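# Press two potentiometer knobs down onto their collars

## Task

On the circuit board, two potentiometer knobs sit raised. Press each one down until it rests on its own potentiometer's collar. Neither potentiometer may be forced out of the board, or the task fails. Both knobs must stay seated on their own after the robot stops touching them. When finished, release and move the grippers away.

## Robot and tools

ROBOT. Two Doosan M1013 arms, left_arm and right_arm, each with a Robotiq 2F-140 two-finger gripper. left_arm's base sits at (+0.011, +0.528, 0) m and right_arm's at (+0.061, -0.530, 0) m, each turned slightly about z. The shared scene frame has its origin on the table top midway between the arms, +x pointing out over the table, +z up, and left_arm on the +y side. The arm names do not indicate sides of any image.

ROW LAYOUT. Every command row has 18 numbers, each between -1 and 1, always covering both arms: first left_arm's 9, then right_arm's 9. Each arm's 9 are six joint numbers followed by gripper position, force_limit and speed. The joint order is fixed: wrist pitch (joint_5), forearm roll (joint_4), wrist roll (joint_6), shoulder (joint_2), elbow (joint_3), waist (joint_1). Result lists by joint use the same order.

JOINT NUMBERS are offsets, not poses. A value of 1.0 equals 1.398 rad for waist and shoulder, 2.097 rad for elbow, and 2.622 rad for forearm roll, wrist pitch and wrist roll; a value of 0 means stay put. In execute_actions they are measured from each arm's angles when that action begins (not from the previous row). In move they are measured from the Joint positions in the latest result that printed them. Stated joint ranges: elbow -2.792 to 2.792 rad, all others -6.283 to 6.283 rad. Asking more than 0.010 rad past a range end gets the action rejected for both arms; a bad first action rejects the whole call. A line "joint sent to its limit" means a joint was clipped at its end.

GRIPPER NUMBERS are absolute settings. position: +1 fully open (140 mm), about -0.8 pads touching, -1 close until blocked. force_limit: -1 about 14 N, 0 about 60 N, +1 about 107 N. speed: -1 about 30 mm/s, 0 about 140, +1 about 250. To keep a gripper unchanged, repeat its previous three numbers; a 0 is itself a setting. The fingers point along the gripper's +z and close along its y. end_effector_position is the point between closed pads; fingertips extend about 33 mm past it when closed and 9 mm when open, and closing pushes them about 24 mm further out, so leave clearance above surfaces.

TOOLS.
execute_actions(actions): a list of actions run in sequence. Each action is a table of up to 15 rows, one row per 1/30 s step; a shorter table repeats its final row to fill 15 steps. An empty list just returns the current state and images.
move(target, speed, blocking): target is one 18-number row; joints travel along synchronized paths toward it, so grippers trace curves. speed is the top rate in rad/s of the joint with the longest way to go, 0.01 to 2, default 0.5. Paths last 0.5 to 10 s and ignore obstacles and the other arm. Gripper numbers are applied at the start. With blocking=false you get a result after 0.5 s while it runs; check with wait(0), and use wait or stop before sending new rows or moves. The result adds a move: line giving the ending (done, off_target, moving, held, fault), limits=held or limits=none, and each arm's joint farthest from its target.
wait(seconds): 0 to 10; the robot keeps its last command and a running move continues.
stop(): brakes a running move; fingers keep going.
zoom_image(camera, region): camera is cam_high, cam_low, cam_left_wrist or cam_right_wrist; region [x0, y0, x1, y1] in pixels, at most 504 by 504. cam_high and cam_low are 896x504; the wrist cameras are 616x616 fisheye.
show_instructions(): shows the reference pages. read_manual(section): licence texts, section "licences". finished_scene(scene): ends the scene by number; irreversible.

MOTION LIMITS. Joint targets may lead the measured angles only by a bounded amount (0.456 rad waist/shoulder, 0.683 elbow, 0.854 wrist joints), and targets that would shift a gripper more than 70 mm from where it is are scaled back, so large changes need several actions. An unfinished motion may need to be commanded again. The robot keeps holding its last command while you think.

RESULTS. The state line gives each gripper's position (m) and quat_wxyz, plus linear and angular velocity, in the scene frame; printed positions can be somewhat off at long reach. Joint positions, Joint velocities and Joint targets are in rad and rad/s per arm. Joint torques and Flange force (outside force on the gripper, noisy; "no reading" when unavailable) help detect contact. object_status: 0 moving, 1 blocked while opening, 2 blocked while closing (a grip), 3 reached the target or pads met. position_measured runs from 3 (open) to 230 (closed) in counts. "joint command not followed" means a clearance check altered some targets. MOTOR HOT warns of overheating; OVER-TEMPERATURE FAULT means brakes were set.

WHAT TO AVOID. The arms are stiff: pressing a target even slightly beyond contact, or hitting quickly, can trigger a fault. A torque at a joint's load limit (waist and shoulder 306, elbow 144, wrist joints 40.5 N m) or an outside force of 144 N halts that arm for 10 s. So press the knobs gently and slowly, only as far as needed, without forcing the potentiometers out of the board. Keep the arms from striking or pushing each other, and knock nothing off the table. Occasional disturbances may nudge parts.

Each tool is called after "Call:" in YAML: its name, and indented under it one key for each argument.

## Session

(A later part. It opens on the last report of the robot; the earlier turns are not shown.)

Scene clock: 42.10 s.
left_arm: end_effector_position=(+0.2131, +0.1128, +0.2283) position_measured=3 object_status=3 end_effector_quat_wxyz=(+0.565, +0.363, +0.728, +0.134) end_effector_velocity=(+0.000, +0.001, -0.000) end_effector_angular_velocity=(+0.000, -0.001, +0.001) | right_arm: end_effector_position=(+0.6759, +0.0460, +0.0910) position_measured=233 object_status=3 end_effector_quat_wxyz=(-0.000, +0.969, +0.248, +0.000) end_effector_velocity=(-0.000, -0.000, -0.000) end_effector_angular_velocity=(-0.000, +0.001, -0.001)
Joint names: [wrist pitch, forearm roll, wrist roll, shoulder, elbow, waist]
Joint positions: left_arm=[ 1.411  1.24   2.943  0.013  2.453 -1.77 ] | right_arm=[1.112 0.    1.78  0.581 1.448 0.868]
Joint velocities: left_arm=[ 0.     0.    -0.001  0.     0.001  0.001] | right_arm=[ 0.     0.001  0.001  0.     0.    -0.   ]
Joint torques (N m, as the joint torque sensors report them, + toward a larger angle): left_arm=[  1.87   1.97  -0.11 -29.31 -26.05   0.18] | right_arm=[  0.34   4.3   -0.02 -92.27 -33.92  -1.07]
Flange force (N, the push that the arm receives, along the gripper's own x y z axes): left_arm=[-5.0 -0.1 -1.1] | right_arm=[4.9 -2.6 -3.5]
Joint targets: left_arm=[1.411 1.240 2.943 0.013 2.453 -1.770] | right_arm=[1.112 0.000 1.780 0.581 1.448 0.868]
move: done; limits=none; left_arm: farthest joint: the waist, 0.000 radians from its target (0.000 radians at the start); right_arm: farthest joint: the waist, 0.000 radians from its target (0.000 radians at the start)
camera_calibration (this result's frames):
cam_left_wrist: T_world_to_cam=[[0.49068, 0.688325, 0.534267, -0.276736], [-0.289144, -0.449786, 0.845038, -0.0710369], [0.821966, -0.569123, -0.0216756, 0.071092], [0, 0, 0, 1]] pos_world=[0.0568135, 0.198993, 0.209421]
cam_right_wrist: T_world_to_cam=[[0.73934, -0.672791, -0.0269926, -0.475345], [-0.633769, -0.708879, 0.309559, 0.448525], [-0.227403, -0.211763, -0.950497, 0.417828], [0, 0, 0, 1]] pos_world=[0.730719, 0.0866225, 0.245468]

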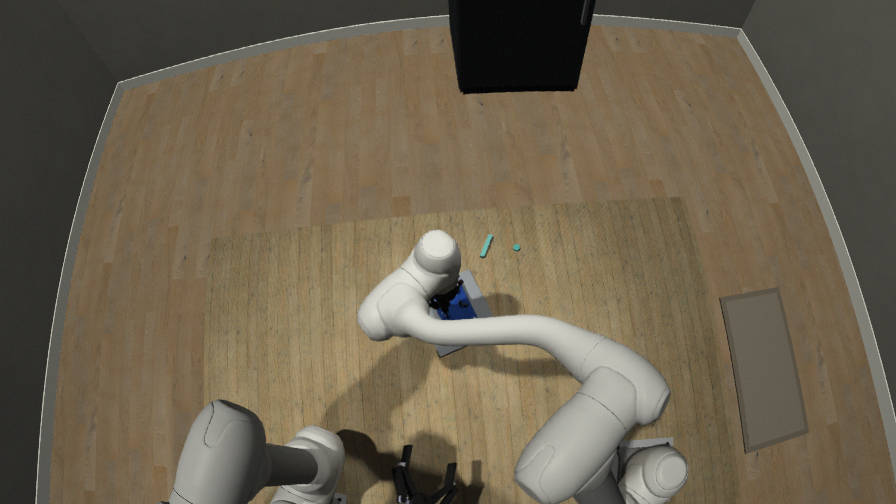

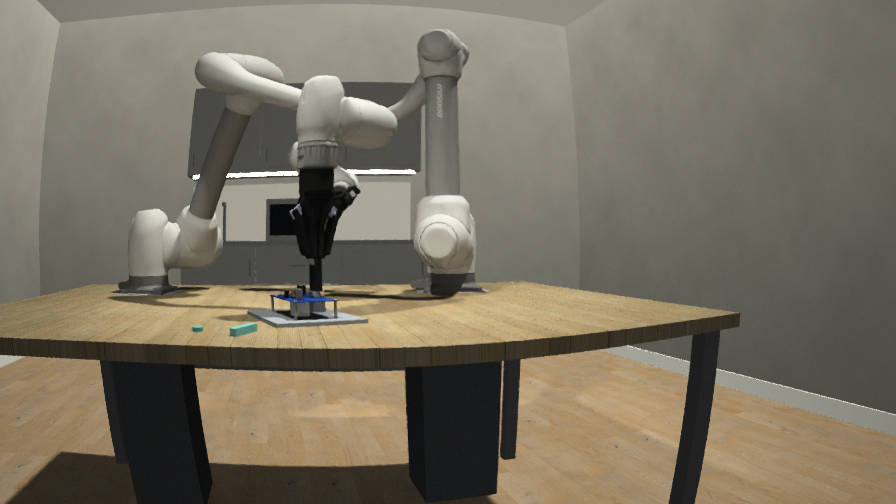

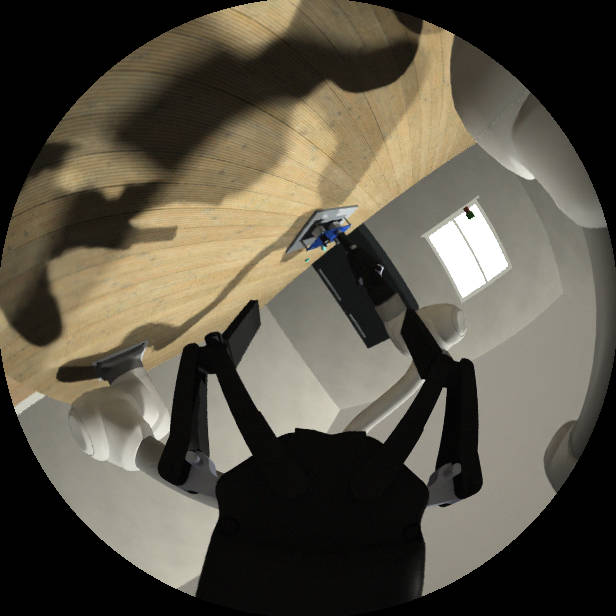

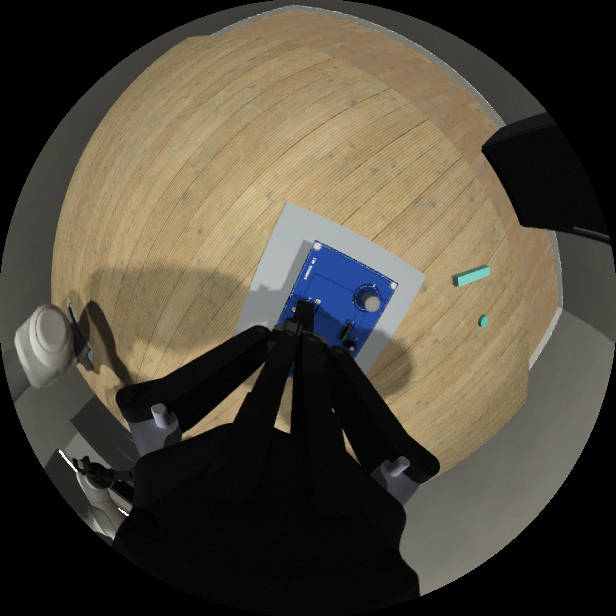

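Call:
move:
  target: [0,0,0,0,0,0,1,0,0,-0.000115994,0,0,0.000097712,0.00007989,0,-1,0,1]
  speed: 0.01

Scene clock: 42.90 s.
left_arm: end_effector_position=(+0.2131, +0.1128, +0.2283) position_measured=3 object_status=3 end_effector_quat_wxyz=(+0.565, +0.363, +0.728, +0.134) end_effector_velocity=(+0.000, -0.000, +0.000) end_effector_angular_velocity=(-0.000, -0.001, +0.001) | right_arm: end_effector_position=(+0.6759, +0.0460, +0.0908) position_measured=233 object_status=3 end_effector_quat_wxyz=(-0.000, +0.969, +0.248, +0.000) end_effector_velocity=(-0.000, +0.000, +0.000) end_effector_angular_velocity=(+0.001, +0.000, -0.000)
Joint names: [wrist pitch, forearm roll, wrist roll, shoulder, elbow, waist]
Joint positions: left_arm=[ 1.411  1.24   2.943  0.013  2.453 -1.77 ] | right_arm=[1.112 0.    1.78  0.581 1.448 0.868]
Joint velocities: left_arm=[ 0.001 -0.    -0.     0.    -0.    -0.   ] | right_arm=[-0.     0.001  0.     0.    -0.     0.   ]
Joint torques (N m, as the joint torque sensors report them, + toward a larger angle): left_arm=[  1.86   1.82  -0.01 -28.95 -26.76  -0.68] | right_arm=[  0.48   3.88   0.28 -95.06 -33.19   0.56]
Flange force (N, the push that the arm receives, along the gripper's own x y z axes): left_arm=[-5.1 1.7 1.5] | right_arm=[10.8 -1.8 -1.9]
Joint targets: left_arm=[1.411 1.240 2.943 0.013 2.453 -1.770] | right_arm=[1.112 0.000 1.780 0.581 1.448 0.868]
move: done; limits=none; left_arm: farthest joint: the waist, 0.000 radians from its target (0.000 radians at the start); right_arm: farthest joint: the waist, 0.000 radians from its target (0.000 radians at the start)
camera_calibration (this result's frames):
cam_left_wrist: T_world_to_cam=[[0.49068, 0.688325, 0.534267, -0.276735], [-0.289144, -0.449785, 0.845038, -0.0710371], [0.821966, -0.569124, -0.0216756, 0.071092], [0, 0, 0, 1]] pos_world=[0.0568135, 0.198993, 0.209421]
cam_right_wrist: T_world_to_cam=[[0.73934, -0.672791, -0.0269924, -0.47535], [-0.633769, -0.708879, 0.309559, 0.448582], [-0.227403, -0.211763, -0.950497, 0.417641], [0, 0, 0, 1]] pos_world=[0.730716, 0.0866197, 0.245273]

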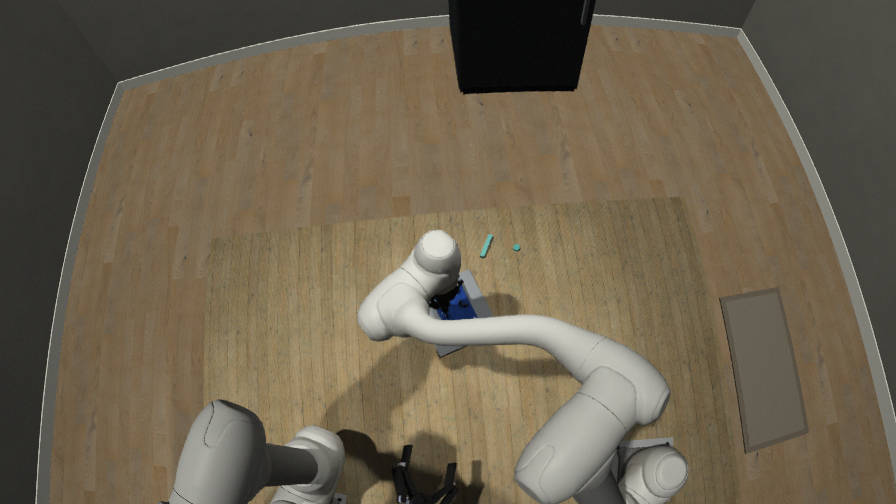

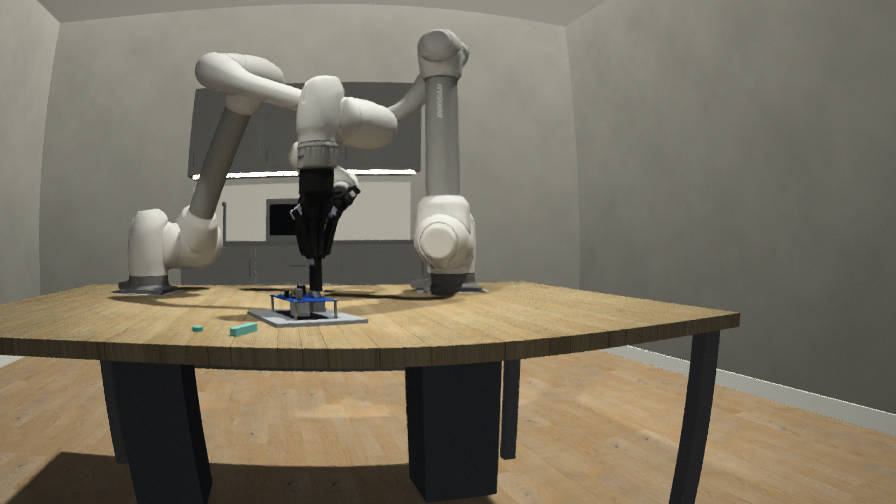

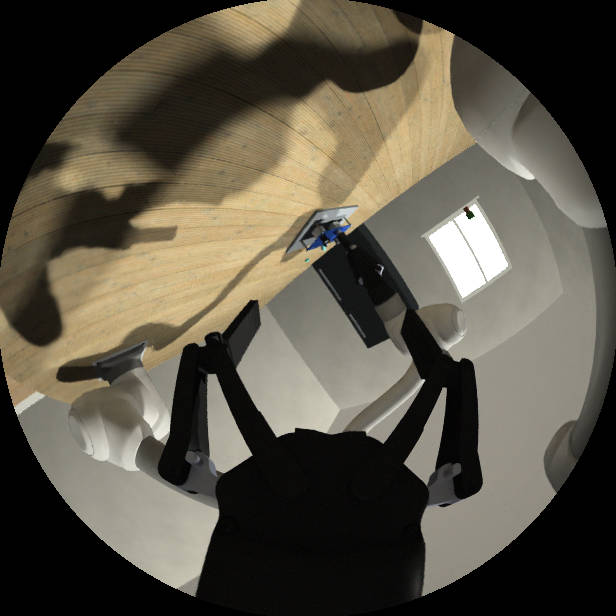

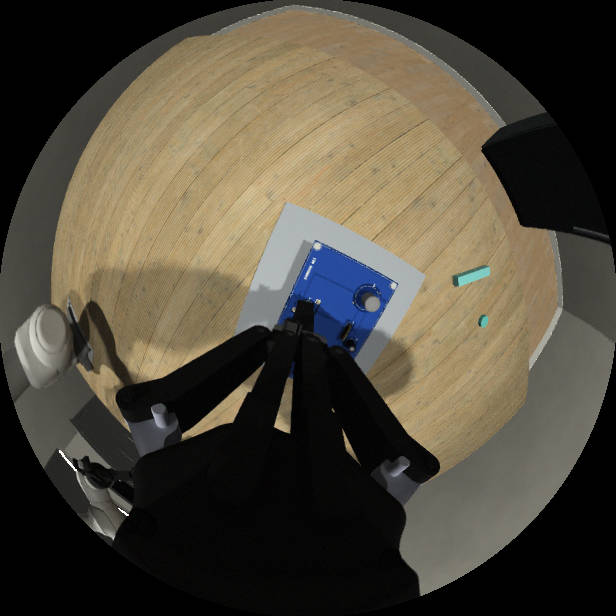

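Call:
move:
  target: [0,0,0,0,0,0,1,0,0,-0.000115994,0,0,0.000097712,0.00007989,0,-1,0,1]
  speed: 0.01

Scene clock: 43.67 s.
left_arm: end_effector_position=(+0.2131, +0.1128, +0.2283) position_measured=3 object_status=3 end_effector_quat_wxyz=(+0.565, +0.363, +0.728, +0.134) end_effector_velocity=(+0.000, +0.000, +0.000) end_effector_angular_velocity=(-0.000, +0.000, +0.000) | right_arm: end_effector_position=(+0.6759, +0.0460, +0.0906) position_measured=233 object_status=3 end_effector_quat_wxyz=(-0.000, +0.969, +0.248, +0.000) end_effector_velocity=(+0.000, +0.000, +0.000) end_effector_angular_velocity=(+0.001, -0.001, -0.001)
Joint names: [wrist pitch, forearm roll, wrist roll, shoulder, elbow, waist]
Joint positions: left_arm=[ 1.411  1.24   2.943  0.013  2.453 -1.77 ] | right_arm=[1.112 0.    1.78  0.581 1.448 0.868]
Joint velocities: left_arm=[-0. -0. -0. -0.  0.  0.] | right_arm=[-0.     0.     0.001 -0.    -0.     0.   ]
Joint torques (N m, as the joint torque sensors report them, + toward a larger angle): left_arm=[  1.89   1.99   0.05 -28.52 -26.08  -0.27] | right_arm=[  0.27   3.89   0.16 -91.38 -33.78   2.33]
Flange force (N, the push that the arm receives, along the gripper's own x y z axes): left_arm=[-5.6 2.1 -0.4] | right_arm=[4.8 1.8 -4.5]
Joint targets: left_arm=[1.411 1.240 2.943 0.013 2.453 -1.770] | right_arm=[1.112 0.000 1.780 0.581 1.448 0.868]
move: done; limits=none; left_arm: farthest joint: the waist, 0.000 radians from its target (0.000 radians at the start); right_arm: farthest joint: the waist, 0.000 radians from its target (0.000 radians at the start)
camera_calibration (this result's frames):
cam_left_wrist: T_world_to_cam=[[0.49068, 0.688325, 0.534267, -0.276736], [-0.289144, -0.449786, 0.845038, -0.0710369], [0.821966, -0.569123, -0.0216756, 0.071092], [0, 0, 0, 1]] pos_world=[0.0568135, 0.198993, 0.209421]
cam_right_wrist: T_world_to_cam=[[0.73934, -0.672791, -0.0269924, -0.475355], [-0.63377, -0.708879, 0.309559, 0.448638], [-0.227403, -0.211762, -0.950497, 0.417454], [0, 0, 0, 1]] pos_world=[0.730712, 0.0866169, 0.245078]

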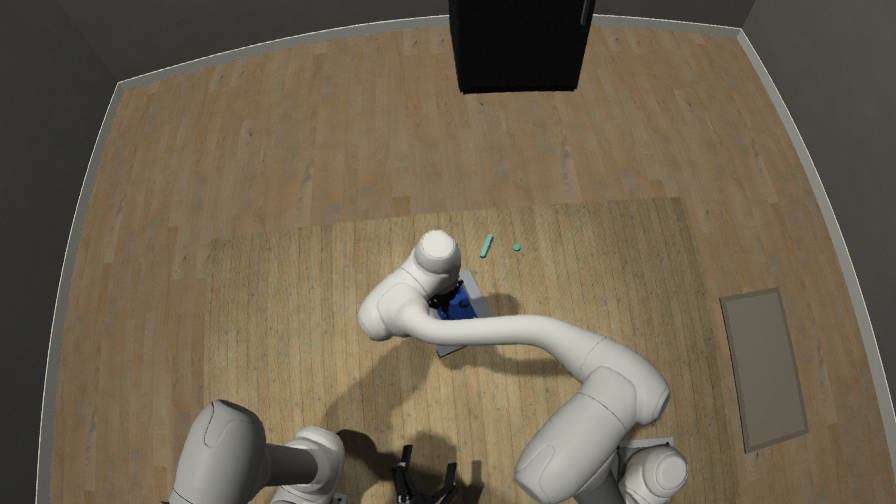

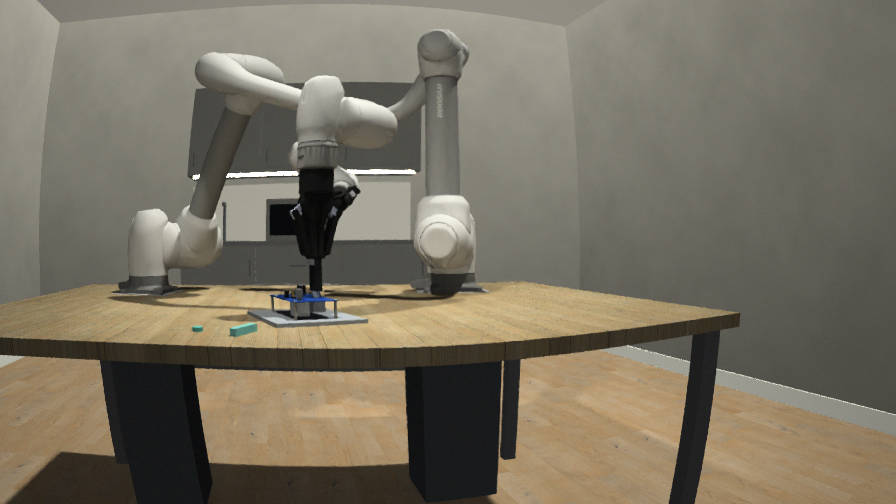

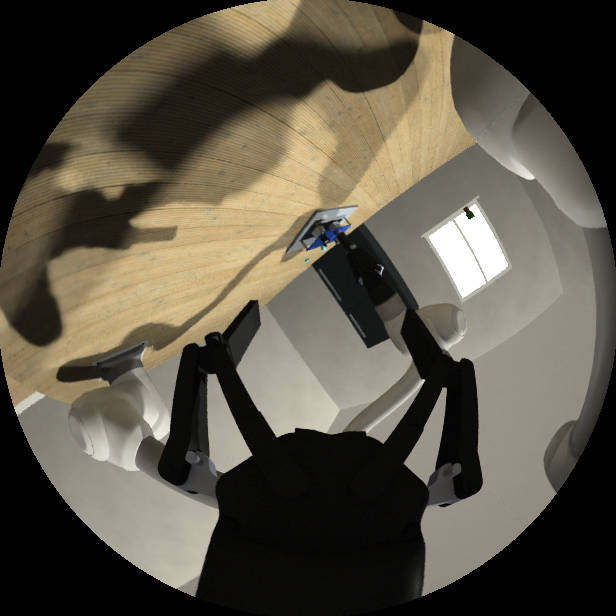

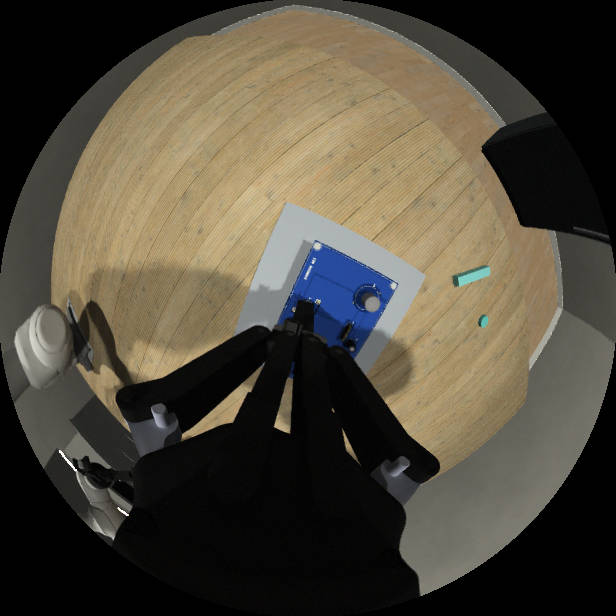

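Call:
move:
  target: [0,0,0,0,0,0,1,0,0,-0.000115994,0,0,0.000097712,0.00007989,0,-1,0,1]
  speed: 0.01

Scene clock: 44.47 s.
left_arm: end_effector_position=(+0.2131, +0.1128, +0.2283) position_measured=3 object_status=3 end_effector_quat_wxyz=(+0.565, +0.363, +0.728, +0.134) end_effector_velocity=(-0.000, -0.001, +0.000) end_effector_angular_velocity=(-0.001, +0.001, -0.000) | right_arm: end_effector_position=(+0.6759, +0.0460, +0.0904) position_measured=233 object_status=3 end_effector_quat_wxyz=(-0.000, +0.969, +0.248, +0.000) end_effector_velocity=(-0.000, -0.000, -0.000) end_effector_angular_velocity=(-0.001, +0.000, +0.002)
Joint names: [wrist pitch, forearm roll, wrist roll, shoulder, elbow, waist]
Joint positions: left_arm=[ 1.411  1.24   2.943  0.013  2.453 -1.77 ] | right_arm=[1.111 0.    1.78  0.582 1.448 0.868]
Joint velocities: left_arm=[-0.    -0.    -0.     0.    -0.001  0.   ] | right_arm=[-0.    -0.    -0.002  0.     0.     0.   ]
Joint torques (N m, as the joint torque sensors report them, + toward a larger angle): left_arm=[  1.84   1.89  -0.11 -29.21 -26.13  -0.83] | right_arm=[  0.17   3.89  -0.08 -92.73 -33.71   1.67]
Flange force (N, the push that the arm receives, along the gripper's own x y z axes): left_arm=[-6.1 0.9 1.6] | right_arm=[6.8 0.2 -3.7]
Joint targets: left_arm=[1.411 1.240 2.943 0.013 2.453 -1.770] | right_arm=[1.111 0.000 1.780 0.582 1.448 0.868]
move: done; limits=none; left_arm: farthest joint: the waist, 0.000 radians from its target (0.000 radians at the start); right_arm: farthest joint: the waist, 0.000 radians from its target (0.000 radians at the start)
camera_calibration (this result's frames):
cam_left_wrist: T_world_to_cam=[[0.49068, 0.688325, 0.534267, -0.276736], [-0.289144, -0.449786, 0.845038, -0.071037], [0.821967, -0.569123, -0.0216758, 0.071092], [0, 0, 0, 1]] pos_world=[0.0568135, 0.198993, 0.209421]
cam_right_wrist: T_world_to_cam=[[0.73934, -0.672791, -0.0269922, -0.47536], [-0.63377, -0.708879, 0.309558, 0.448695], [-0.227402, -0.211762, -0.950497, 0.417267], [0, 0, 0, 1]] pos_world=[0.730709, 0.0866141, 0.244883]

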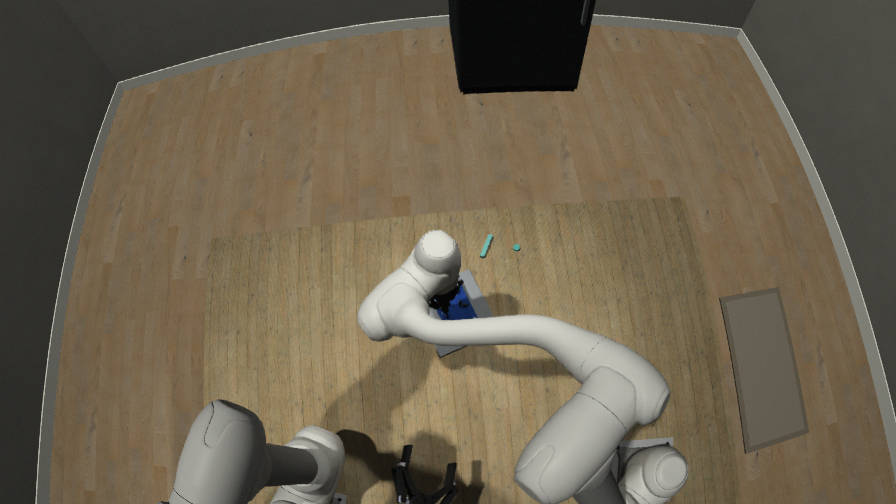

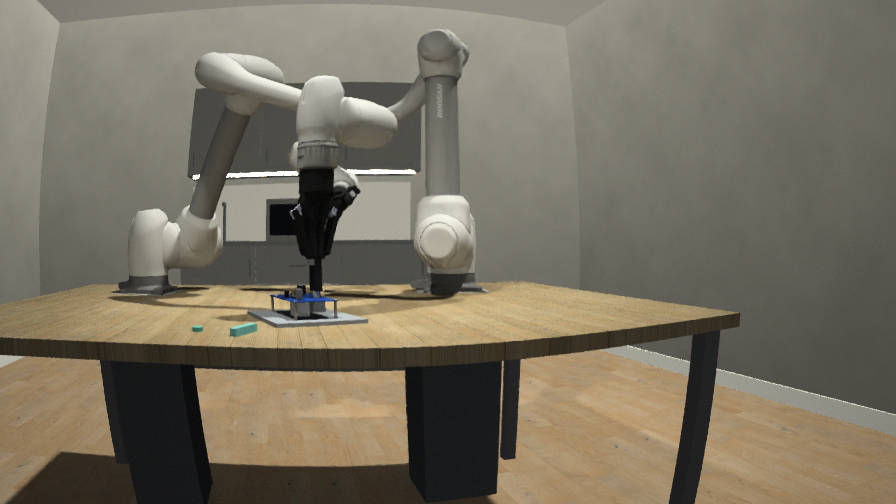

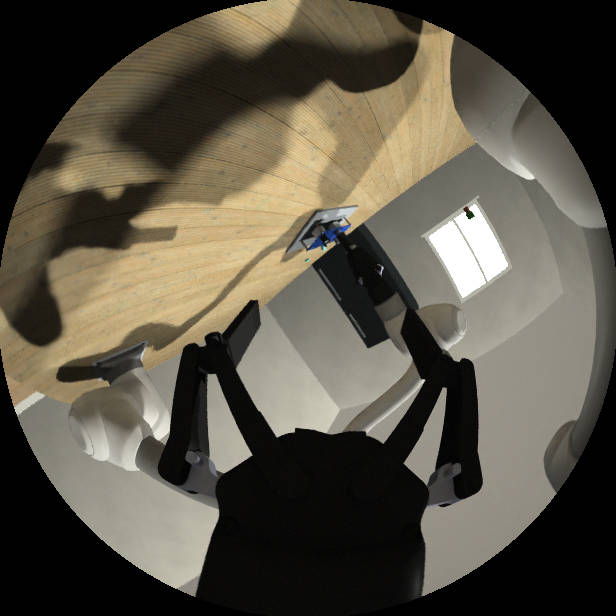

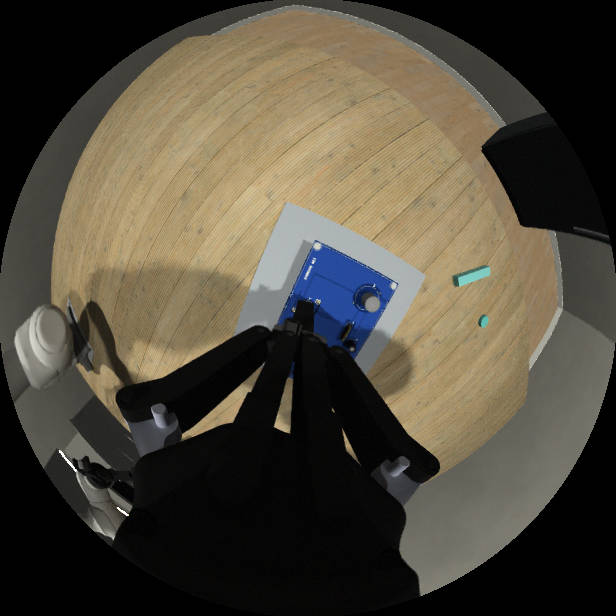

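Call:
move:
  target: [0,0,0,0,0,0,1,0,0,-0.000115994,0,0,0.000097712,0.00007989,0,-1,0,1]
  speed: 0.01

Scene clock: 45.33 s.
left_arm: end_effector_position=(+0.2131, +0.1128, +0.2283) position_measured=3 object_status=3 end_effector_quat_wxyz=(+0.565, +0.363, +0.728, +0.134) end_effector_velocity=(-0.000, -0.000, +0.000) end_effector_angular_velocity=(-0.000, -0.000, -0.001) | right_arm: end_effector_position=(+0.6759, +0.0460, +0.0902) position_measured=233 object_status=3 end_effector_quat_wxyz=(-0.000, +0.969, +0.248, +0.000) end_effector_velocity=(+0.001, +0.000, -0.000) end_effector_angular_velocity=(+0.000, -0.002, +0.000)
Joint names: [wrist pitch, forearm roll, wrist roll, shoulder, elbow, waist]
Joint positions: left_arm=[ 1.411  1.24   2.943  0.013  2.453 -1.77 ] | right_arm=[1.111 0.    1.78  0.582 1.448 0.868]
Joint velocities: left_arm=[ 0.    -0.     0.    -0.    -0.    -0.001] | right_arm=[-0.001 -0.001 -0.     0.     0.    -0.   ]
Joint torques (N m, as the joint torque sensors report them, + toward a larger angle): left_arm=[  1.81   1.88  -0.08 -28.3  -26.08  -1.53] | right_arm=[  0.22   3.84   0.33 -91.64 -35.54   3.11]
Flange force (N, the push that the arm receives, along the gripper's own x y z axes): left_arm=[-7.4 3.3 2.8] | right_arm=[1.3 3.9 -2.9]
Joint targets: left_arm=[1.411 1.240 2.943 0.013 2.453 -1.770] | right_arm=[1.111 0.000 1.780 0.582 1.448 0.868]
move: done; limits=none; left_arm: farthest joint: the waist, 0.000 radians from its target (0.000 radians at the start); right_arm: farthest joint: the waist, 0.000 radians from its target (0.000 radians at the start)
camera_calibration (this result's frames):
cam_left_wrist: T_world_to_cam=[[0.49068, 0.688325, 0.534267, -0.276736], [-0.289144, -0.449786, 0.845038, -0.0710369], [0.821966, -0.569123, -0.0216758, 0.0710921], [0, 0, 0, 1]] pos_world=[0.0568134, 0.198993, 0.209421]
cam_right_wrist: T_world_to_cam=[[0.73934, -0.672791, -0.0269922, -0.475364], [-0.63377, -0.708879, 0.309558, 0.448751], [-0.227402, -0.211762, -0.950497, 0.41708], [0, 0, 0, 1]] pos_world=[0.730706, 0.0866113, 0.244688]

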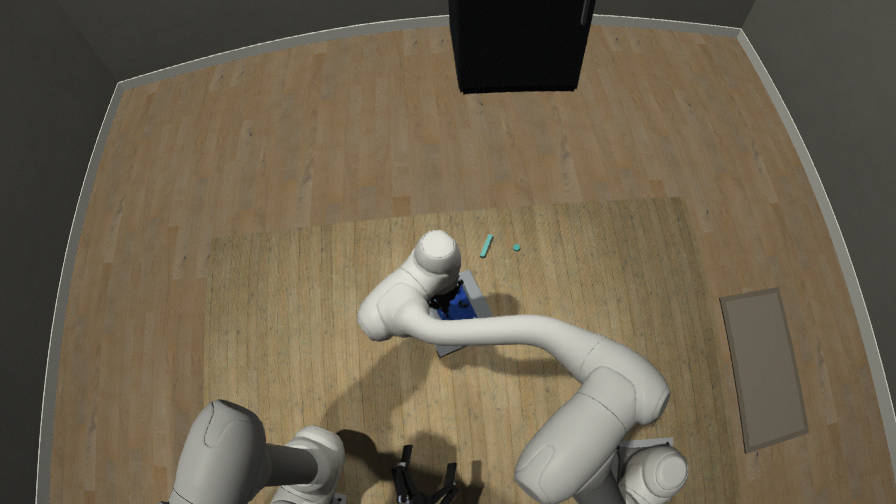

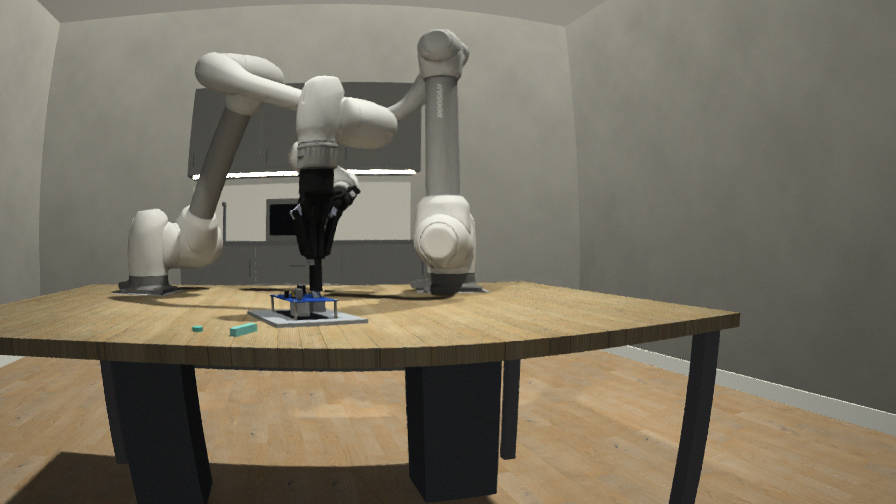

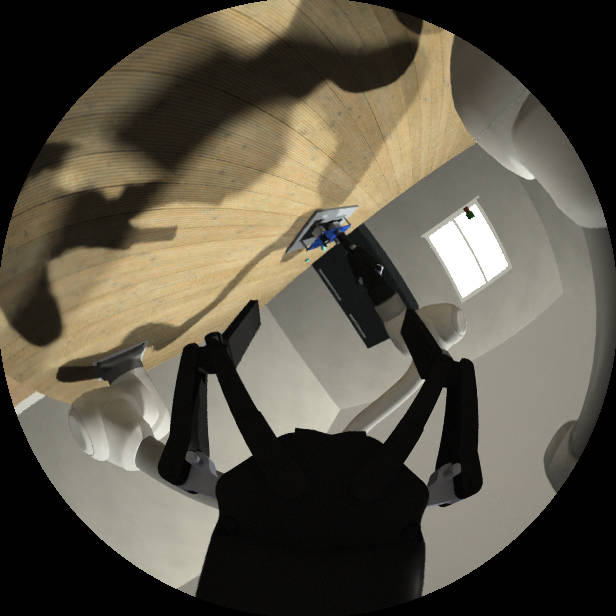

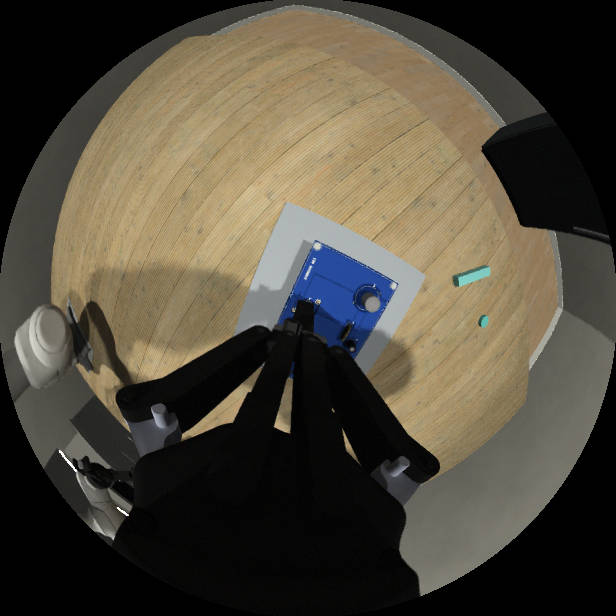

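Call:
zoom_image:
  camera: "cam_low"
  region: [300,282,332,304]

Call:
move:
  target: [0,0,0,0,0,0,1,0,0,-0.000115994,0,0,0.000097712,0.00007989,0,-1,0,1]
  speed: 0.01

Region (300, 282, 332, 304) of cam_low's 896x504 image, scaled by 15.750, with more detail than that image has; it fills the top 346 rows of this view, and the rest is white.

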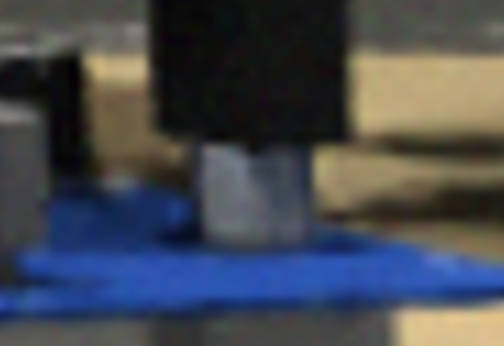

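Scene clock: 46.17 s.
left_arm: end_effector_position=(+0.2131, +0.1128, +0.2283) position_measured=3 object_status=3 end_effector_quat_wxyz=(+0.565, +0.363, +0.728, +0.134) end_effector_velocity=(+0.000, +0.000, +0.000) end_effector_angular_velocity=(+0.000, -0.001, +0.001) | right_arm: end_effector_position=(+0.6759, +0.0460, +0.0900) position_measured=233 object_status=3 end_effector_quat_wxyz=(-0.000, +0.969, +0.248, +0.000) end_effector_velocity=(-0.000, -0.000, -0.000) end_effector_angular_velocity=(-0.001, +0.001, +0.001)
Joint names: [wrist pitch, forearm roll, wrist roll, shoulder, elbow, waist]
Joint positions: left_arm=[ 1.411  1.24   2.943  0.013  2.453 -1.77 ] | right_arm=[1.111 0.    1.78  0.582 1.448 0.868]
Joint velocities: left_arm=[ 0.001 -0.    -0.     0.     0.     0.   ] | right_arm=[ 0.001 -0.    -0.001  0.     0.    -0.   ]
Joint torques (N m, as the joint torque sensors report them, + toward a larger angle): left_arm=[  1.82   1.97  -0.06 -29.4  -26.37  -1.06] | right_arm=[  0.34   3.97  -0.18 -90.18 -34.02   1.46]
Flange force (N, the push that the arm receives, along the gripper's own x y z axes): left_arm=[-5.6 0.2 2.2] | right_arm=[2.2 1.0 -5.0]
Joint targets: left_arm=[1.411 1.240 2.943 0.013 2.453 -1.770] | right_arm=[1.111 0.000 1.780 0.582 1.448 0.868]
move: done; limits=none; left_arm: farthest joint: the waist, 0.000 radians from its target (0.000 radians at the start); right_arm: farthest joint: the waist, 0.000 radians from its target (0.000 radians at the start)
camera_calibration (this result's frames):
cam_left_wrist: T_world_to_cam=[[0.49068, 0.688325, 0.534267, -0.276735], [-0.289144, -0.449785, 0.845038, -0.071037], [0.821966, -0.569124, -0.0216756, 0.071092], [0, 0, 0, 1]] pos_world=[0.0568135, 0.198993, 0.209421]
cam_right_wrist: T_world_to_cam=[[0.73934, -0.672791, -0.026992, -0.475369], [-0.63377, -0.708879, 0.309556, 0.448808], [-0.227401, -0.211761, -0.950498, 0.416893], [0, 0, 0, 1]] pos_world=[0.730703, 0.0866085, 0.244494]

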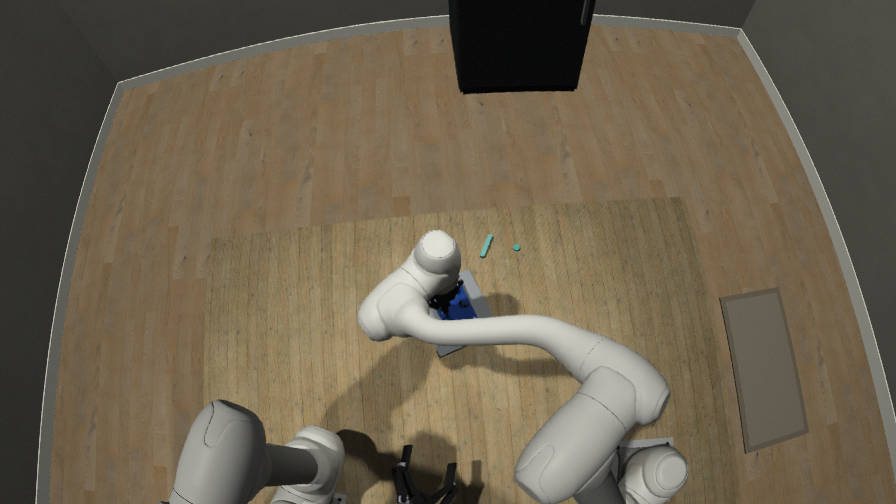

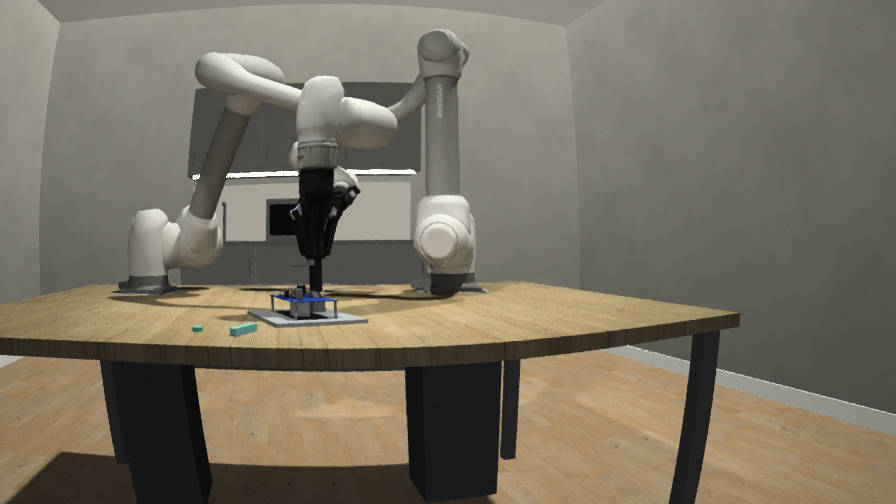

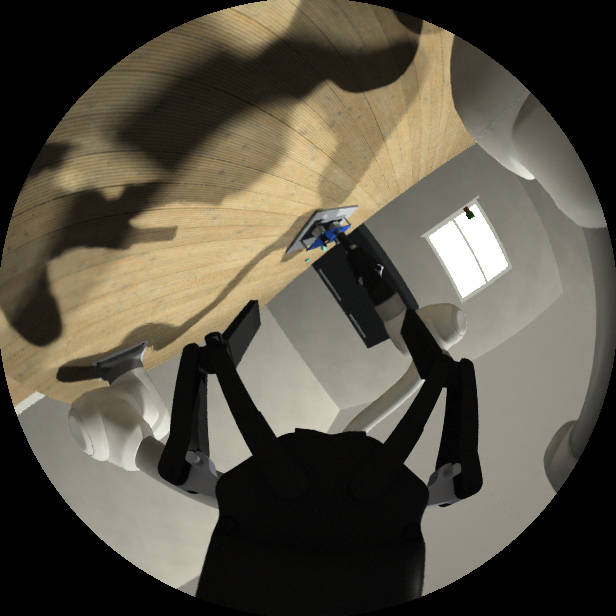

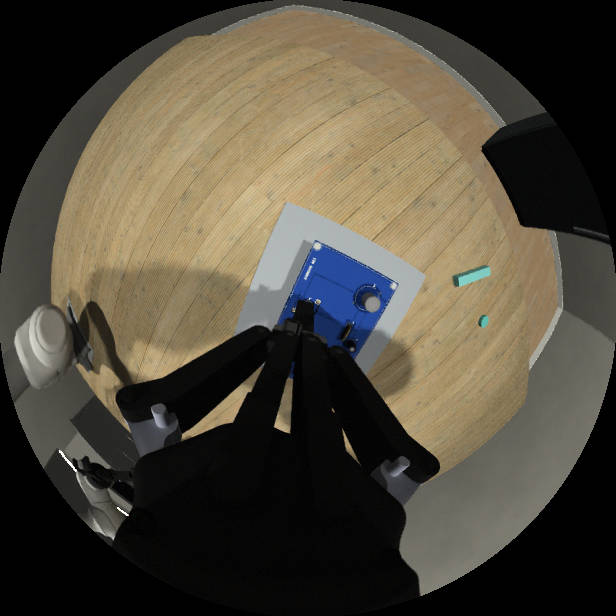

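Call:
move:
  target: [0,0,0,0,0,0,1,0,0,0.0115994,0,0,-0.0097712,-0.007989,0,-1,0,1]
  speed: 0.06

Call:
zoom_image:
  camera: "cam_low"
  region: [290,282,332,304]

Scene clock: 47.40 s.
left_arm: end_effector_position=(+0.2131, +0.1128, +0.2283) position_measured=3 object_status=3 end_effector_quat_wxyz=(+0.565, +0.363, +0.728, +0.134) end_effector_velocity=(+0.000, +0.000, +0.000) end_effector_angular_velocity=(+0.000, -0.001, +0.000) | right_arm: end_effector_position=(+0.6760, +0.0461, +0.1099) position_measured=233 object_status=3 end_effector_quat_wxyz=(-0.000, +0.969, +0.248, +0.000) end_effector_velocity=(-0.000, -0.000, +0.001) end_effector_angular_velocity=(-0.001, +0.001, -0.001)
Joint names: [wrist pitch, forearm roll, wrist roll, shoulder, elbow, waist]
Joint positions: left_arm=[ 1.411  1.24   2.943  0.013  2.453 -1.77 ] | right_arm=[1.141 0.    1.78  0.568 1.432 0.868]
Joint velocities: left_arm=[ 0.001 -0.     0.    -0.     0.001  0.   ] | right_arm=[ 0.003 -0.     0.001 -0.001 -0.001  0.   ]
Joint torques (N m, as the joint torque sensors report them, + toward a larger angle): left_arm=[  1.89   2.03  -0.08 -28.71 -26.22  -0.31] | right_arm=[ -0.15   3.92   0.11 -97.33 -38.87   4.47]
Flange force (N, the push that the arm receives, along the gripper's own x y z axes): left_arm=[-5.5 1.9 -0.3] | right_arm=[4.4 4.5 3.2]
Joint targets: left_arm=[1.411 1.240 2.943 0.013 2.453 -1.770] | right_arm=[1.141 0.000 1.780 0.568 1.432 0.868]
move: done; limits=none; left_arm: farthest joint: the waist, 0.000 radians from its target (0.000 radians at the start); right_arm: farthest joint: the elbow, 0.001 radians from its target (0.017 radians at the start)
camera_calibration (this result's frames):
cam_left_wrist: T_world_to_cam=[[0.49068, 0.688325, 0.534267, -0.276735], [-0.289144, -0.449785, 0.845038, -0.0710369], [0.821966, -0.569123, -0.0216758, 0.0710921], [0, 0, 0, 1]] pos_world=[0.0568134, 0.198993, 0.209421]
cam_right_wrist: T_world_to_cam=[[0.739344, -0.672786, -0.0269969, -0.474858], [-0.633761, -0.708881, 0.309572, 0.442837], [-0.227413, -0.21177, -0.950493, 0.435844], [0, 0, 0, 1]] pos_world=[0.730853, 0.0867392, 0.264358]

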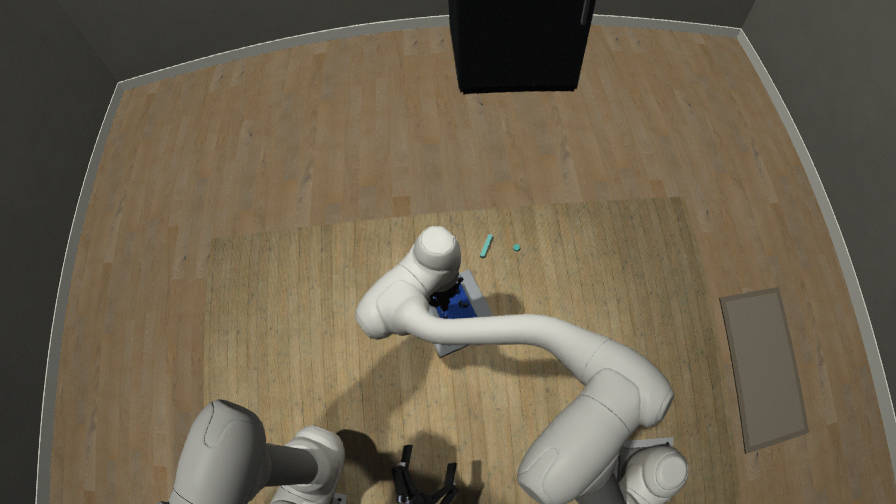

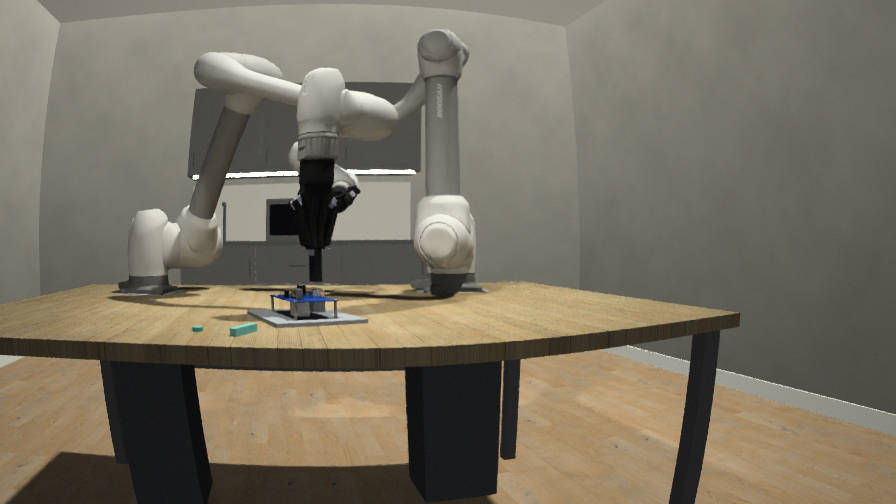

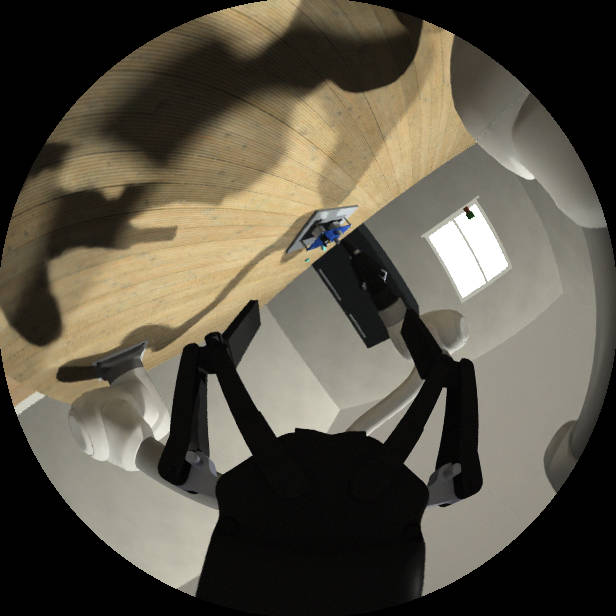

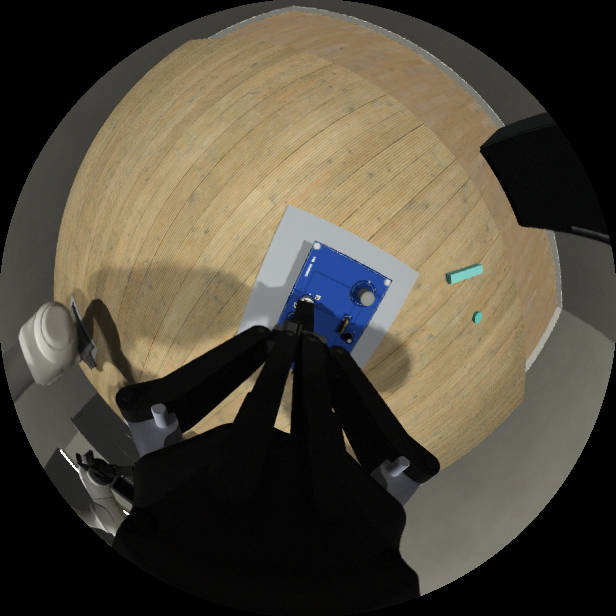

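Region (290, 282, 332, 304) of cam_low's 896x504 image, scaled by 12.000, with more detail than that image has; it fills the top 264 rows of this view, and the rest is white.

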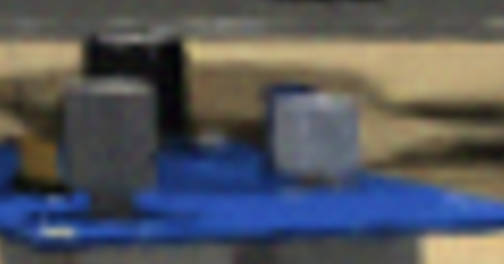

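Call:
zoom_image:
  camera: "cam_low"
  region: [306,286,326,302]

Region (306, 286, 326, 302) of cam_low's 896x504 image, scaled by 25.200, with more detail than that image has; it fills the top 403 rows of this view, and the rest is white.

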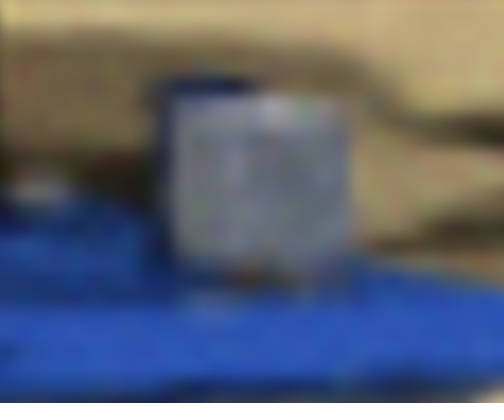

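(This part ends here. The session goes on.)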